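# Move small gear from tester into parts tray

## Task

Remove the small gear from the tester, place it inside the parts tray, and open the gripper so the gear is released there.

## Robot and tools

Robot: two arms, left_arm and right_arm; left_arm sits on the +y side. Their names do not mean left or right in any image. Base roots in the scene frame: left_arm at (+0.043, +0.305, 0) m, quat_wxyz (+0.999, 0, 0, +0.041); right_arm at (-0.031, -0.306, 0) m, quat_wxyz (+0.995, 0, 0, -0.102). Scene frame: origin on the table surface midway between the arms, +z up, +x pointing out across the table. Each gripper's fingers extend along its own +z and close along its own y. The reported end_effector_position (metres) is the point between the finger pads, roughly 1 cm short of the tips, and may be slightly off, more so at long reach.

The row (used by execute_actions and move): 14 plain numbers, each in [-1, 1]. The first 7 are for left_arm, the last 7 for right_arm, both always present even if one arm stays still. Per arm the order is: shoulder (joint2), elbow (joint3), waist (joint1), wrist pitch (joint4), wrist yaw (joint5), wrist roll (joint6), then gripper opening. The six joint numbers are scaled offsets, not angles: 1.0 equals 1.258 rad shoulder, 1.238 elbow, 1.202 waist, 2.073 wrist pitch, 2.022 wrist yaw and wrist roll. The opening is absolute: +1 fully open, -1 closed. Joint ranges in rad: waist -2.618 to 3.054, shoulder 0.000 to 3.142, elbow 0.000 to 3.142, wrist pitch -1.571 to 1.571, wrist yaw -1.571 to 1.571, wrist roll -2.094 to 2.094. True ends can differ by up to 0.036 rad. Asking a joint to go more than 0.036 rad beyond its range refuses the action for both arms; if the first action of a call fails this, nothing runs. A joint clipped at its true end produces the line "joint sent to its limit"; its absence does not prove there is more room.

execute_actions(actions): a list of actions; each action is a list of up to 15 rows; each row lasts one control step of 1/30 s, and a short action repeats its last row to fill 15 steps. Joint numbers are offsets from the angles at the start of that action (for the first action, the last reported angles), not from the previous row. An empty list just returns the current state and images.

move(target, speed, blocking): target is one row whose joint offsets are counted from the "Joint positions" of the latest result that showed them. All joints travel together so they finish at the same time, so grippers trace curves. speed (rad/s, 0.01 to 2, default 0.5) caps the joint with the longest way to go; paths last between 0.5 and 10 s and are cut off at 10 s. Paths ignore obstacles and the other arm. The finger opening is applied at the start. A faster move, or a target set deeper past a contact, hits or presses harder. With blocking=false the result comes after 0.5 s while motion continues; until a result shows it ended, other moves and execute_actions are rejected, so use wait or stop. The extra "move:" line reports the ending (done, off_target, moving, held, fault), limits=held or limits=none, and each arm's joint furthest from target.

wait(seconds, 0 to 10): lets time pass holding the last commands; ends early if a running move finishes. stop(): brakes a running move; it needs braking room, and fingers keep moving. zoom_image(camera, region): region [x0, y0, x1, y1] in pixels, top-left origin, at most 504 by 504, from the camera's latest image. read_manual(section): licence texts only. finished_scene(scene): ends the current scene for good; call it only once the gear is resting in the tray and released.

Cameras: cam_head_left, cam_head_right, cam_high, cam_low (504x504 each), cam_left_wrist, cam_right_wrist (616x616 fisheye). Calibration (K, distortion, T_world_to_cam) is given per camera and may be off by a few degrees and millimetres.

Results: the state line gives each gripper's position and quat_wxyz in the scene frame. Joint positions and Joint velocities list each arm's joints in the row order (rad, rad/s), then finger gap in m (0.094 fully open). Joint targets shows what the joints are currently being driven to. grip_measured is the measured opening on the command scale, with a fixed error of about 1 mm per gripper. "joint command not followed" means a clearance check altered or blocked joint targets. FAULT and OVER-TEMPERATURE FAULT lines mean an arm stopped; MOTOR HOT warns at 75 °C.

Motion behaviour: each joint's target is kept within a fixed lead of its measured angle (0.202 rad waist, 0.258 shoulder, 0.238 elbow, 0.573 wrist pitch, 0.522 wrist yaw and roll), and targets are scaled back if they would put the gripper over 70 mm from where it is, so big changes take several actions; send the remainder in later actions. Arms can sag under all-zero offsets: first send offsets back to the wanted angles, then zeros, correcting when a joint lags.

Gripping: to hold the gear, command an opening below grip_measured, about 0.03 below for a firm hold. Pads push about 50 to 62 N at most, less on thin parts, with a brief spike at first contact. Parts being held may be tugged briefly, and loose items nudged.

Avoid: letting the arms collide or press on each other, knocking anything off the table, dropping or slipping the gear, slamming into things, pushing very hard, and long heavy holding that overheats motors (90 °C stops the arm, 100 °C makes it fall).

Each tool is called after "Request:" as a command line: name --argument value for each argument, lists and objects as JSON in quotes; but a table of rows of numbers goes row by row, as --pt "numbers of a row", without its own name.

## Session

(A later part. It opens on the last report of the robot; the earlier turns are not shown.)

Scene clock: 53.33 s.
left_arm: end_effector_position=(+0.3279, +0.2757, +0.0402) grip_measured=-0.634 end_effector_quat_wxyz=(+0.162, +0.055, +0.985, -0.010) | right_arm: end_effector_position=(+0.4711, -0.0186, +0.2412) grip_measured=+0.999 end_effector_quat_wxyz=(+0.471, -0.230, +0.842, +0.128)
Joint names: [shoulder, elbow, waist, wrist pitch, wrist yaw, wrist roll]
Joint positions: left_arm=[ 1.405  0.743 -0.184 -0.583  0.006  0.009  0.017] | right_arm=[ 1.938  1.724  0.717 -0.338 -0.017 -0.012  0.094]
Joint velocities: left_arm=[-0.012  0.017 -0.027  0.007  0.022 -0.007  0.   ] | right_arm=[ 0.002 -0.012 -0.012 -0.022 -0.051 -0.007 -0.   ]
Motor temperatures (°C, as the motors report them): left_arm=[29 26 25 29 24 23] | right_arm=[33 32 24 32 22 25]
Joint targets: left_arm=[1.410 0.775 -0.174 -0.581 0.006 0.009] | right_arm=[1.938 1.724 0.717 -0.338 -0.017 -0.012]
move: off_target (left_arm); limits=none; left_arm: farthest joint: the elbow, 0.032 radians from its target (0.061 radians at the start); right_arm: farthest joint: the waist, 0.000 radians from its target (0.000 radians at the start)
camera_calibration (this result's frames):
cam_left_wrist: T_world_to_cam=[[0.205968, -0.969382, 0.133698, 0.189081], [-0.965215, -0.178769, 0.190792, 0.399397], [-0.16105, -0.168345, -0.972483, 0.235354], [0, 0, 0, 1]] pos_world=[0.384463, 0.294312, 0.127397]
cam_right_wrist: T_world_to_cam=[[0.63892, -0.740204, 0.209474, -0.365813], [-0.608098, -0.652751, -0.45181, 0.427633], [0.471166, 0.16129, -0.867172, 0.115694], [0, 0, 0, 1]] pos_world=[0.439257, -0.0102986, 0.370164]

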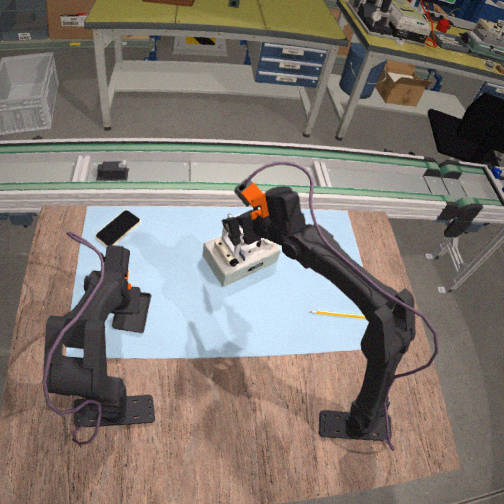

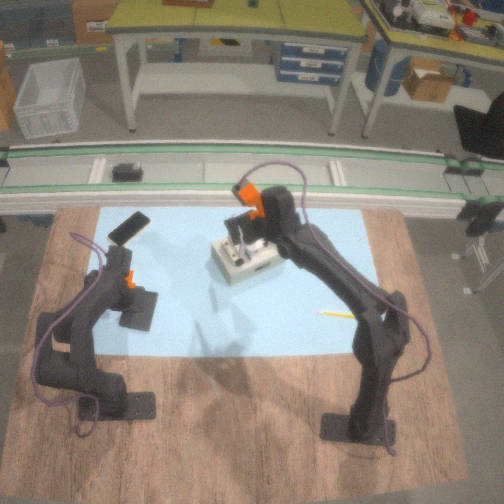

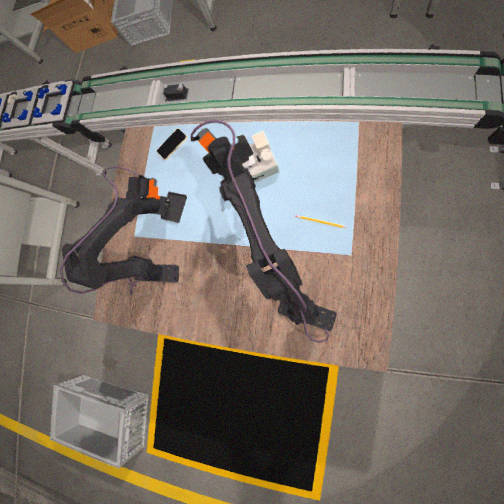

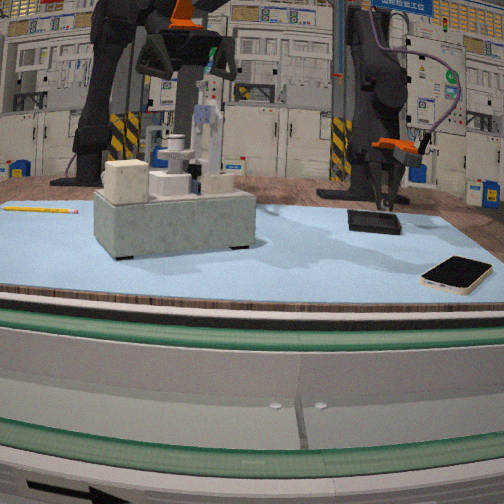

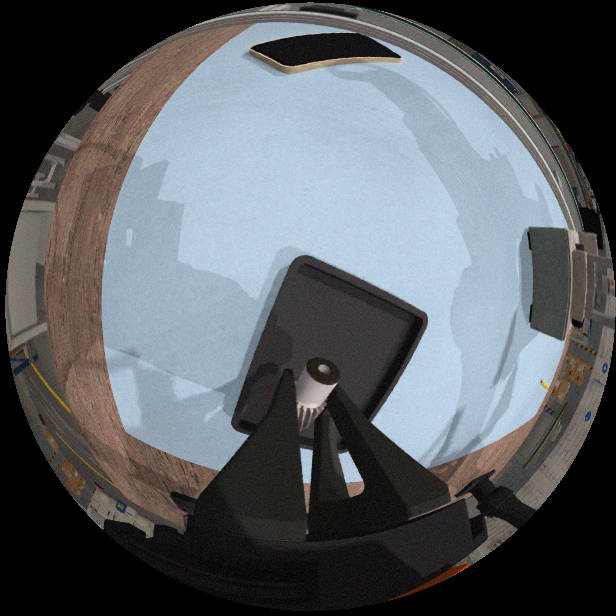

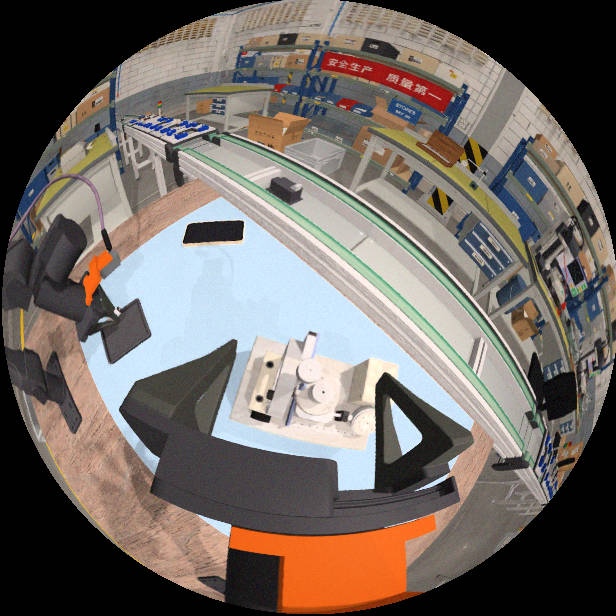

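Request:
move --target '[0.06,0.03,-0.03,0.065,0,0,-1,0,0,0,0,0,0,1]' --speed 0.3

Scene clock: 54.57 s.
left_arm: end_effector_position=(+0.3467, +0.2659, +0.0298) grip_measured=-0.634 end_effector_quat_wxyz=(+0.181, +0.068, +0.981, -0.014) | right_arm: end_effector_position=(+0.4711, -0.0186, +0.2412) grip_measured=+0.999 end_effector_quat_wxyz=(+0.471, -0.230, +0.842, +0.128)
Joint names: [shoulder, elbow, waist, wrist pitch, wrist yaw, wrist roll]
Joint positions: left_arm=[ 1.476  0.743 -0.21  -0.473  0.006  0.009  0.017] | right_arm=[ 1.938  1.724  0.717 -0.338 -0.017 -0.012  0.094]
Joint velocities: left_arm=[ 0.007 -0.007 -0.007 -0.007 -0.051 -0.095  0.   ] | right_arm=[-0.002  0.012 -0.012  0.007 -0.066 -0.037  0.   ]
Motor temperatures (°C, as the motors report them): left_arm=[29 26 25 29 24 23] | right_arm=[33 32 24 32 22 25]
Joint targets: left_arm=[1.481 0.780 -0.220 -0.448 0.006 0.009] | right_arm=[1.938 1.724 0.717 -0.338 -0.017 -0.012]
move: off_target (left_arm); limits=none; left_arm: farthest joint: the elbow, 0.037 radians from its target (0.037 radians at the start); right_arm: farthest joint: the waist, 0.000 radians from its target (0.000 radians at the start)
camera_calibration (this result's frames):
cam_left_wrist: T_world_to_cam=[[0.175741, -0.973637, 0.14542, 0.188379], [-0.976123, -0.153187, 0.154007, 0.415814], [-0.127671, -0.169013, -0.97731, 0.215408], [0, 0, 0, 1]] pos_world=[0.400281, 0.283517, 0.119087]
cam_right_wrist: T_world_to_cam=[[0.63892, -0.740204, 0.209474, -0.365813], [-0.608098, -0.652751, -0.45181, 0.427633], [0.471166, 0.16129, -0.867172, 0.115694], [0, 0, 0, 1]] pos_world=[0.439257, -0.0102986, 0.370164]

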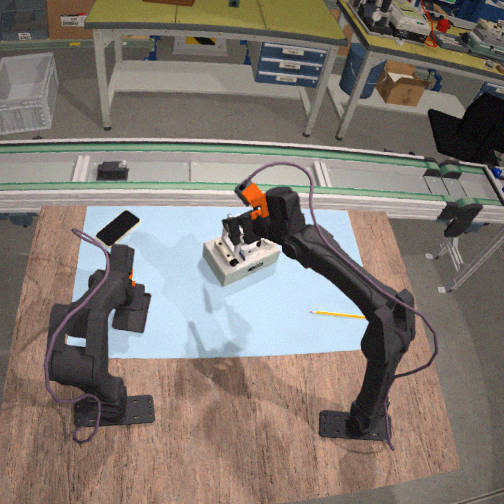

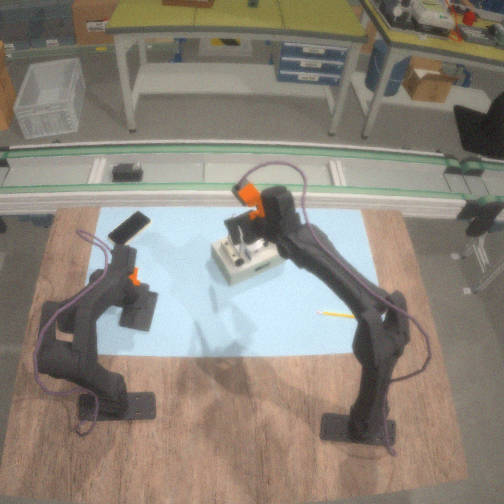

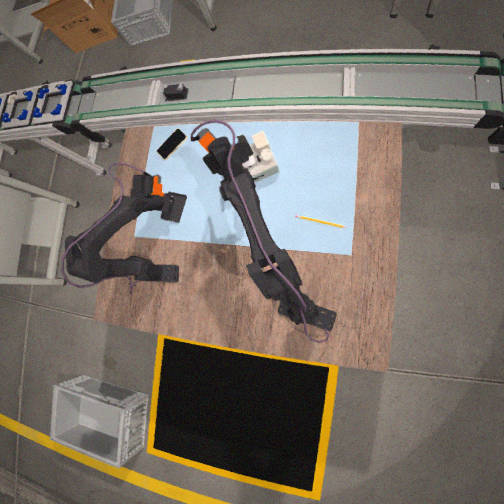

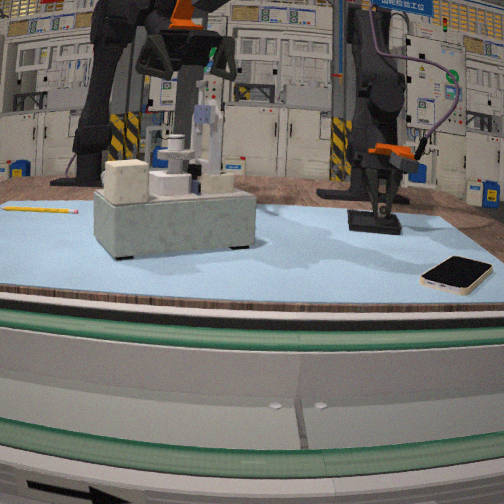

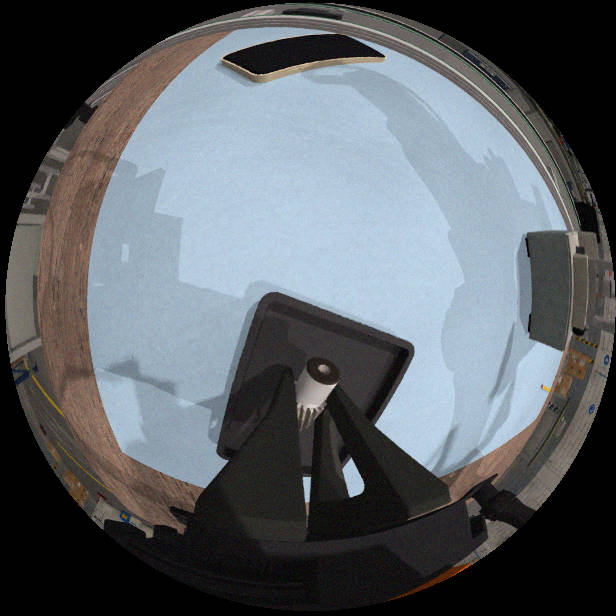

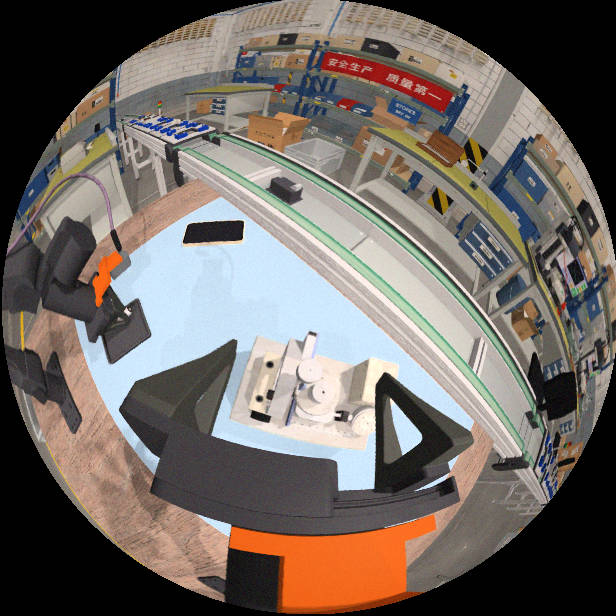

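Over the tray; release and lift.

Request:
move --target '[0.02,0.03,0,0,0,0,0,0,0,0,0,0,0,1]' --speed 0.2

Request:
move --target '[-0.15,0.03,0,0,0,0,0,0,0,0,0,0,0,1]'

Scene clock: 55.40 s.
left_arm: end_effector_position=(+0.3450, +0.2661, +0.0247) grip_measured=-0.003 end_effector_quat_wxyz=(+0.172, +0.068, +0.983, -0.013) | right_arm: end_effector_position=(+0.4711, -0.0186, +0.2412) grip_measured=+0.999 end_effector_quat_wxyz=(+0.471, -0.230, +0.842, +0.128)
Joint names: [shoulder, elbow, waist, wrist pitch, wrist yaw, wrist roll]
Joint positions: left_arm=[ 1.494  0.743 -0.21  -0.473  0.006  0.009  0.047] | right_arm=[ 1.938  1.724  0.717 -0.338 -0.017 -0.012  0.094]
Joint velocities: left_arm=[-0.007  0.002  0.007  0.066 -0.051  0.022 -0.001] | right_arm=[ 0.002 -0.022  0.002 -0.022 -0.051  0.007 -0.   ]
Motor temperatures (°C, as the motors report them): left_arm=[28 26 25 29 24 23] | right_arm=[33 32 24 31 22 25]
Joint targets: left_arm=[1.501 0.780 -0.210 -0.473 0.006 0.009] | right_arm=[1.938 1.724 0.717 -0.338 -0.017 -0.012]
move: off_target (left_arm); limits=none; left_arm: farthest joint: the elbow, 0.037 radians from its target (0.037 radians at the start); right_arm: farthest joint: the waist, 0.000 radians from its target (0.000 radians at the start)
camera_calibration (this result's frames):
cam_left_wrist: T_world_to_cam=[[0.178279, -0.973963, 0.140045, 0.188956], [-0.973233, -0.153559, 0.17099, 0.413726], [-0.145032, -0.16678, -0.975269, 0.215589], [0, 0, 0, 1]] pos_world=[0.400232, 0.283523, 0.113052]
cam_right_wrist: T_world_to_cam=[[0.63892, -0.740204, 0.209474, -0.365813], [-0.608098, -0.652751, -0.45181, 0.427633], [0.471166, 0.16129, -0.867172, 0.115694], [0, 0, 0, 1]] pos_world=[0.439257, -0.0102986, 0.370164]

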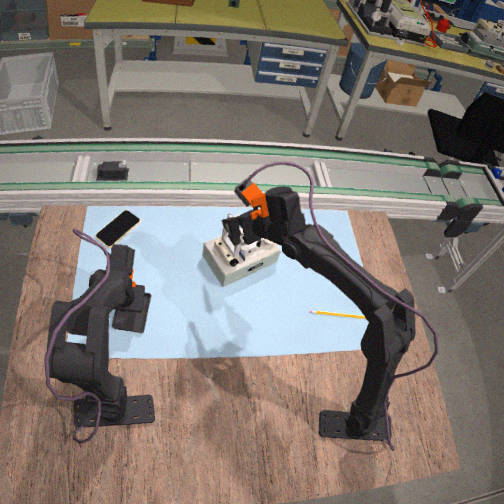

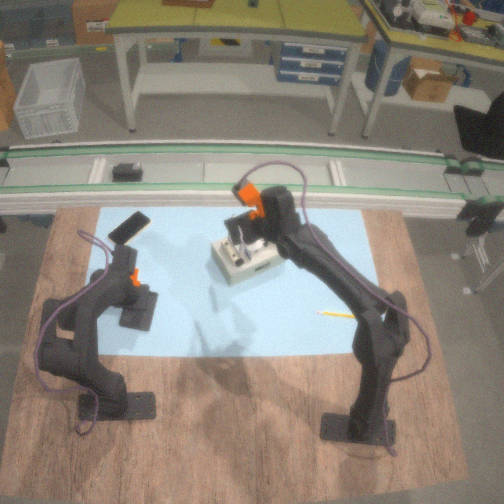

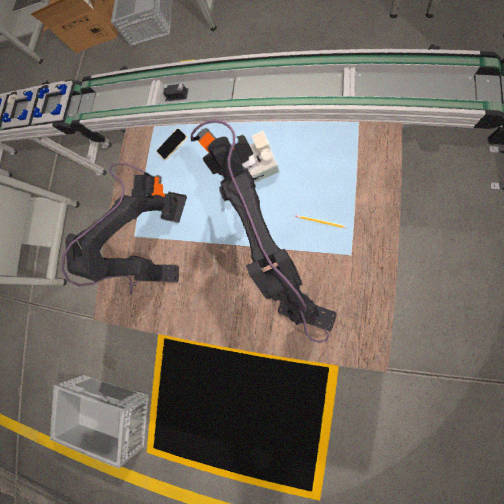

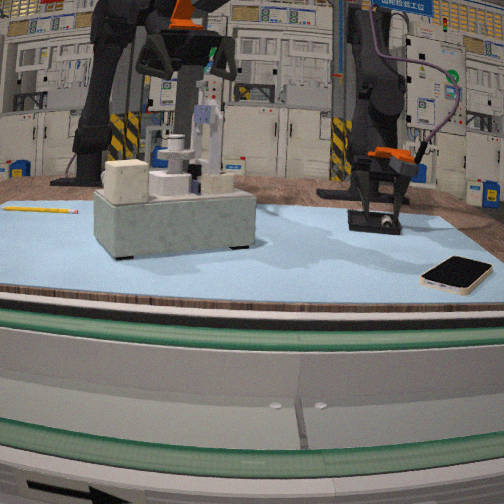

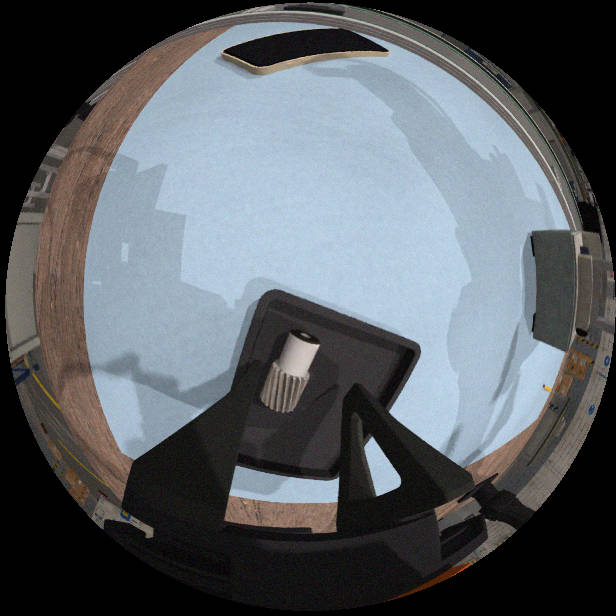

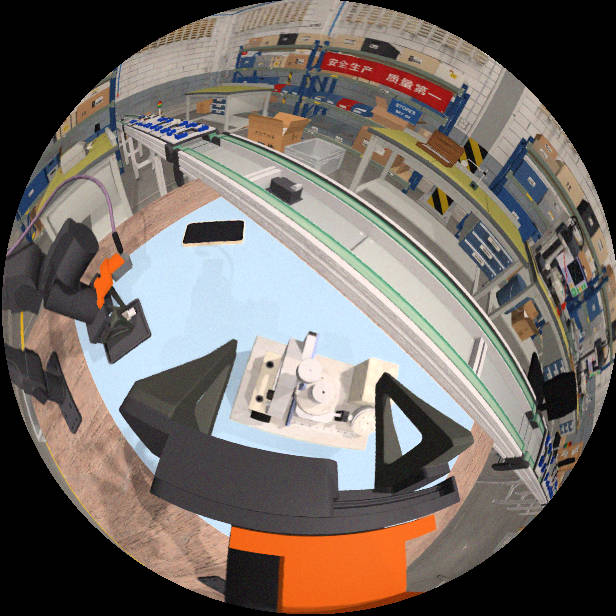

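Scene clock: 56.20 s.
left_arm: end_effector_position=(+0.3602, +0.2642, +0.0779) grip_measured=-0.003 end_effector_quat_wxyz=(+0.260, +0.067, +0.963, -0.018) | right_arm: end_effector_position=(+0.4711, -0.0186, +0.2412) grip_measured=+0.999 end_effector_quat_wxyz=(+0.471, -0.230, +0.842, +0.128)
Joint names: [shoulder, elbow, waist, wrist pitch, wrist yaw, wrist roll]
Joint positions: left_arm=[ 1.326  0.755 -0.21  -0.473  0.006  0.009  0.047] | right_arm=[ 1.938  1.724  0.717 -0.338 -0.017 -0.012  0.094]
Joint velocities: left_arm=[ 0.007 -0.002 -0.017  0.051 -0.051 -0.037 -0.   ] | right_arm=[-0.007 -0.002 -0.017  0.022 -0.022 -0.022 -0.   ]
Motor temperatures (°C, as the motors report them): left_arm=[28 27 25 29 24 23] | right_arm=[33 31 24 31 22 25]
Joint targets: left_arm=[1.306 0.780 -0.210 -0.473 0.006 0.009] | right_arm=[1.938 1.724 0.717 -0.338 -0.017 -0.012]
move: off_target (left_arm); limits=none; left_arm: farthest joint: the elbow, 0.025 radians from its target (0.037 radians at the start); right_arm: farthest joint: the waist, 0.000 radians from its target (0.000 radians at the start)
camera_calibration (this result's frames):
cam_left_wrist: T_world_to_cam=[[0.148577, -0.970143, 0.191697, 0.182576], [-0.988441, -0.151603, -0.00113439, 0.437453], [0.0301624, -0.189313, -0.981453, 0.212645], [0, 0, 0, 1]] pos_world=[0.398856, 0.2837, 0.174199]
cam_right_wrist: T_world_to_cam=[[0.63892, -0.740204, 0.209474, -0.365813], [-0.608098, -0.652751, -0.45181, 0.427633], [0.471166, 0.16129, -0.867172, 0.115694], [0, 0, 0, 1]] pos_world=[0.439257, -0.0102986, 0.370164]

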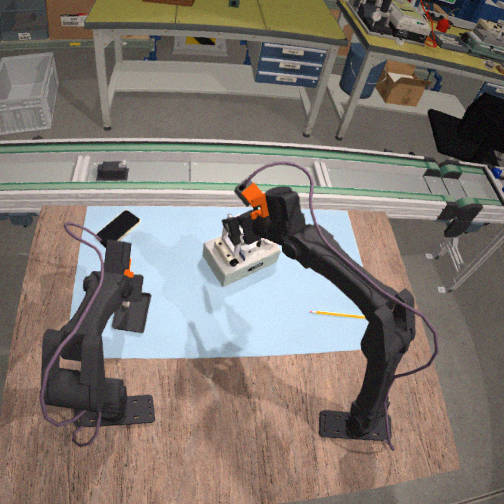

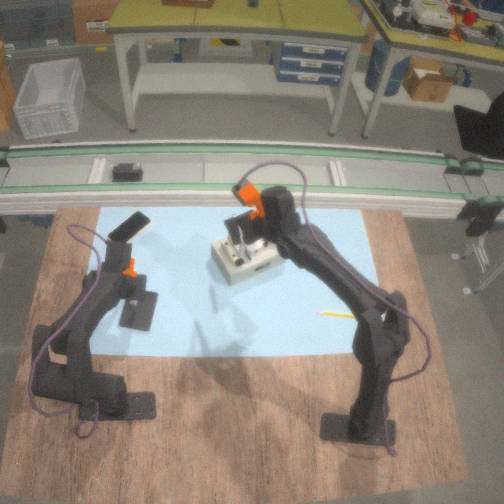

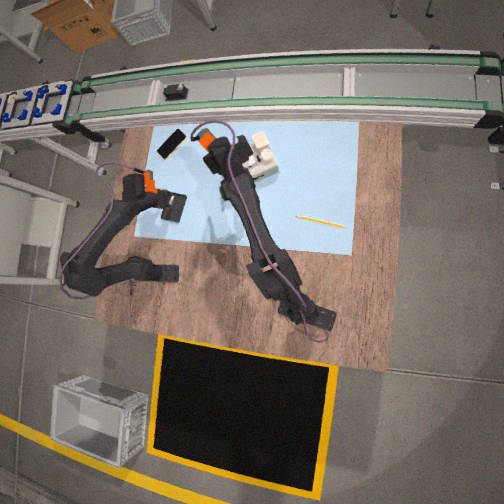

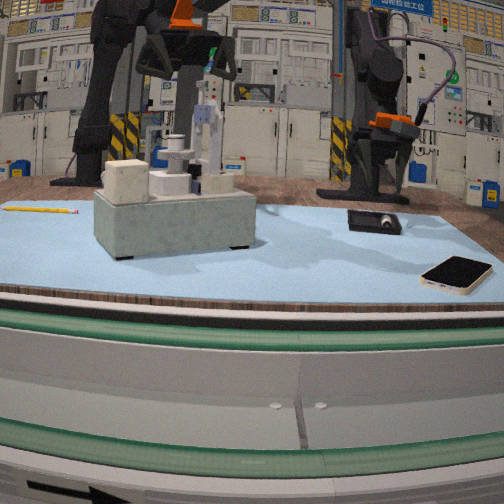

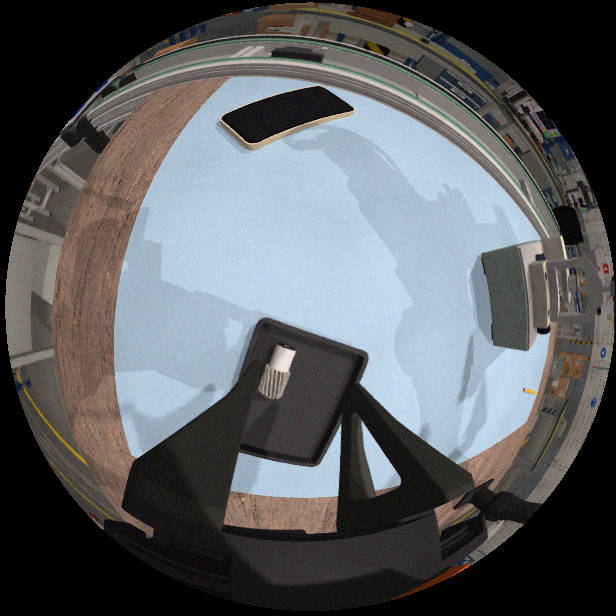

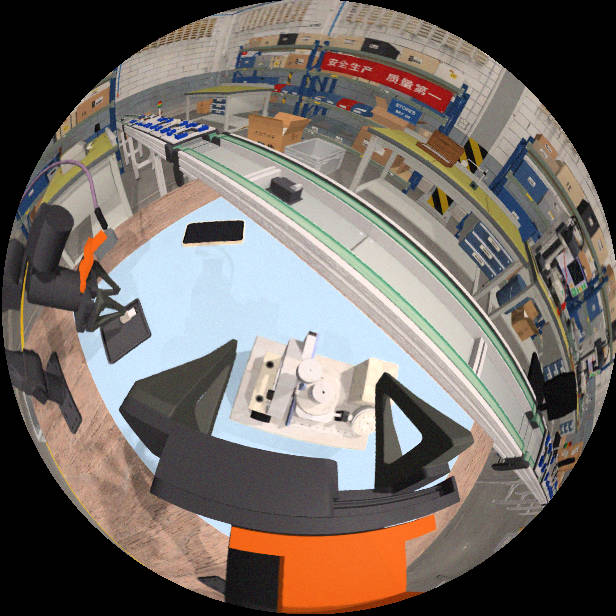

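Request:
finished_scene --scene 1

The scene is finished: the task was done.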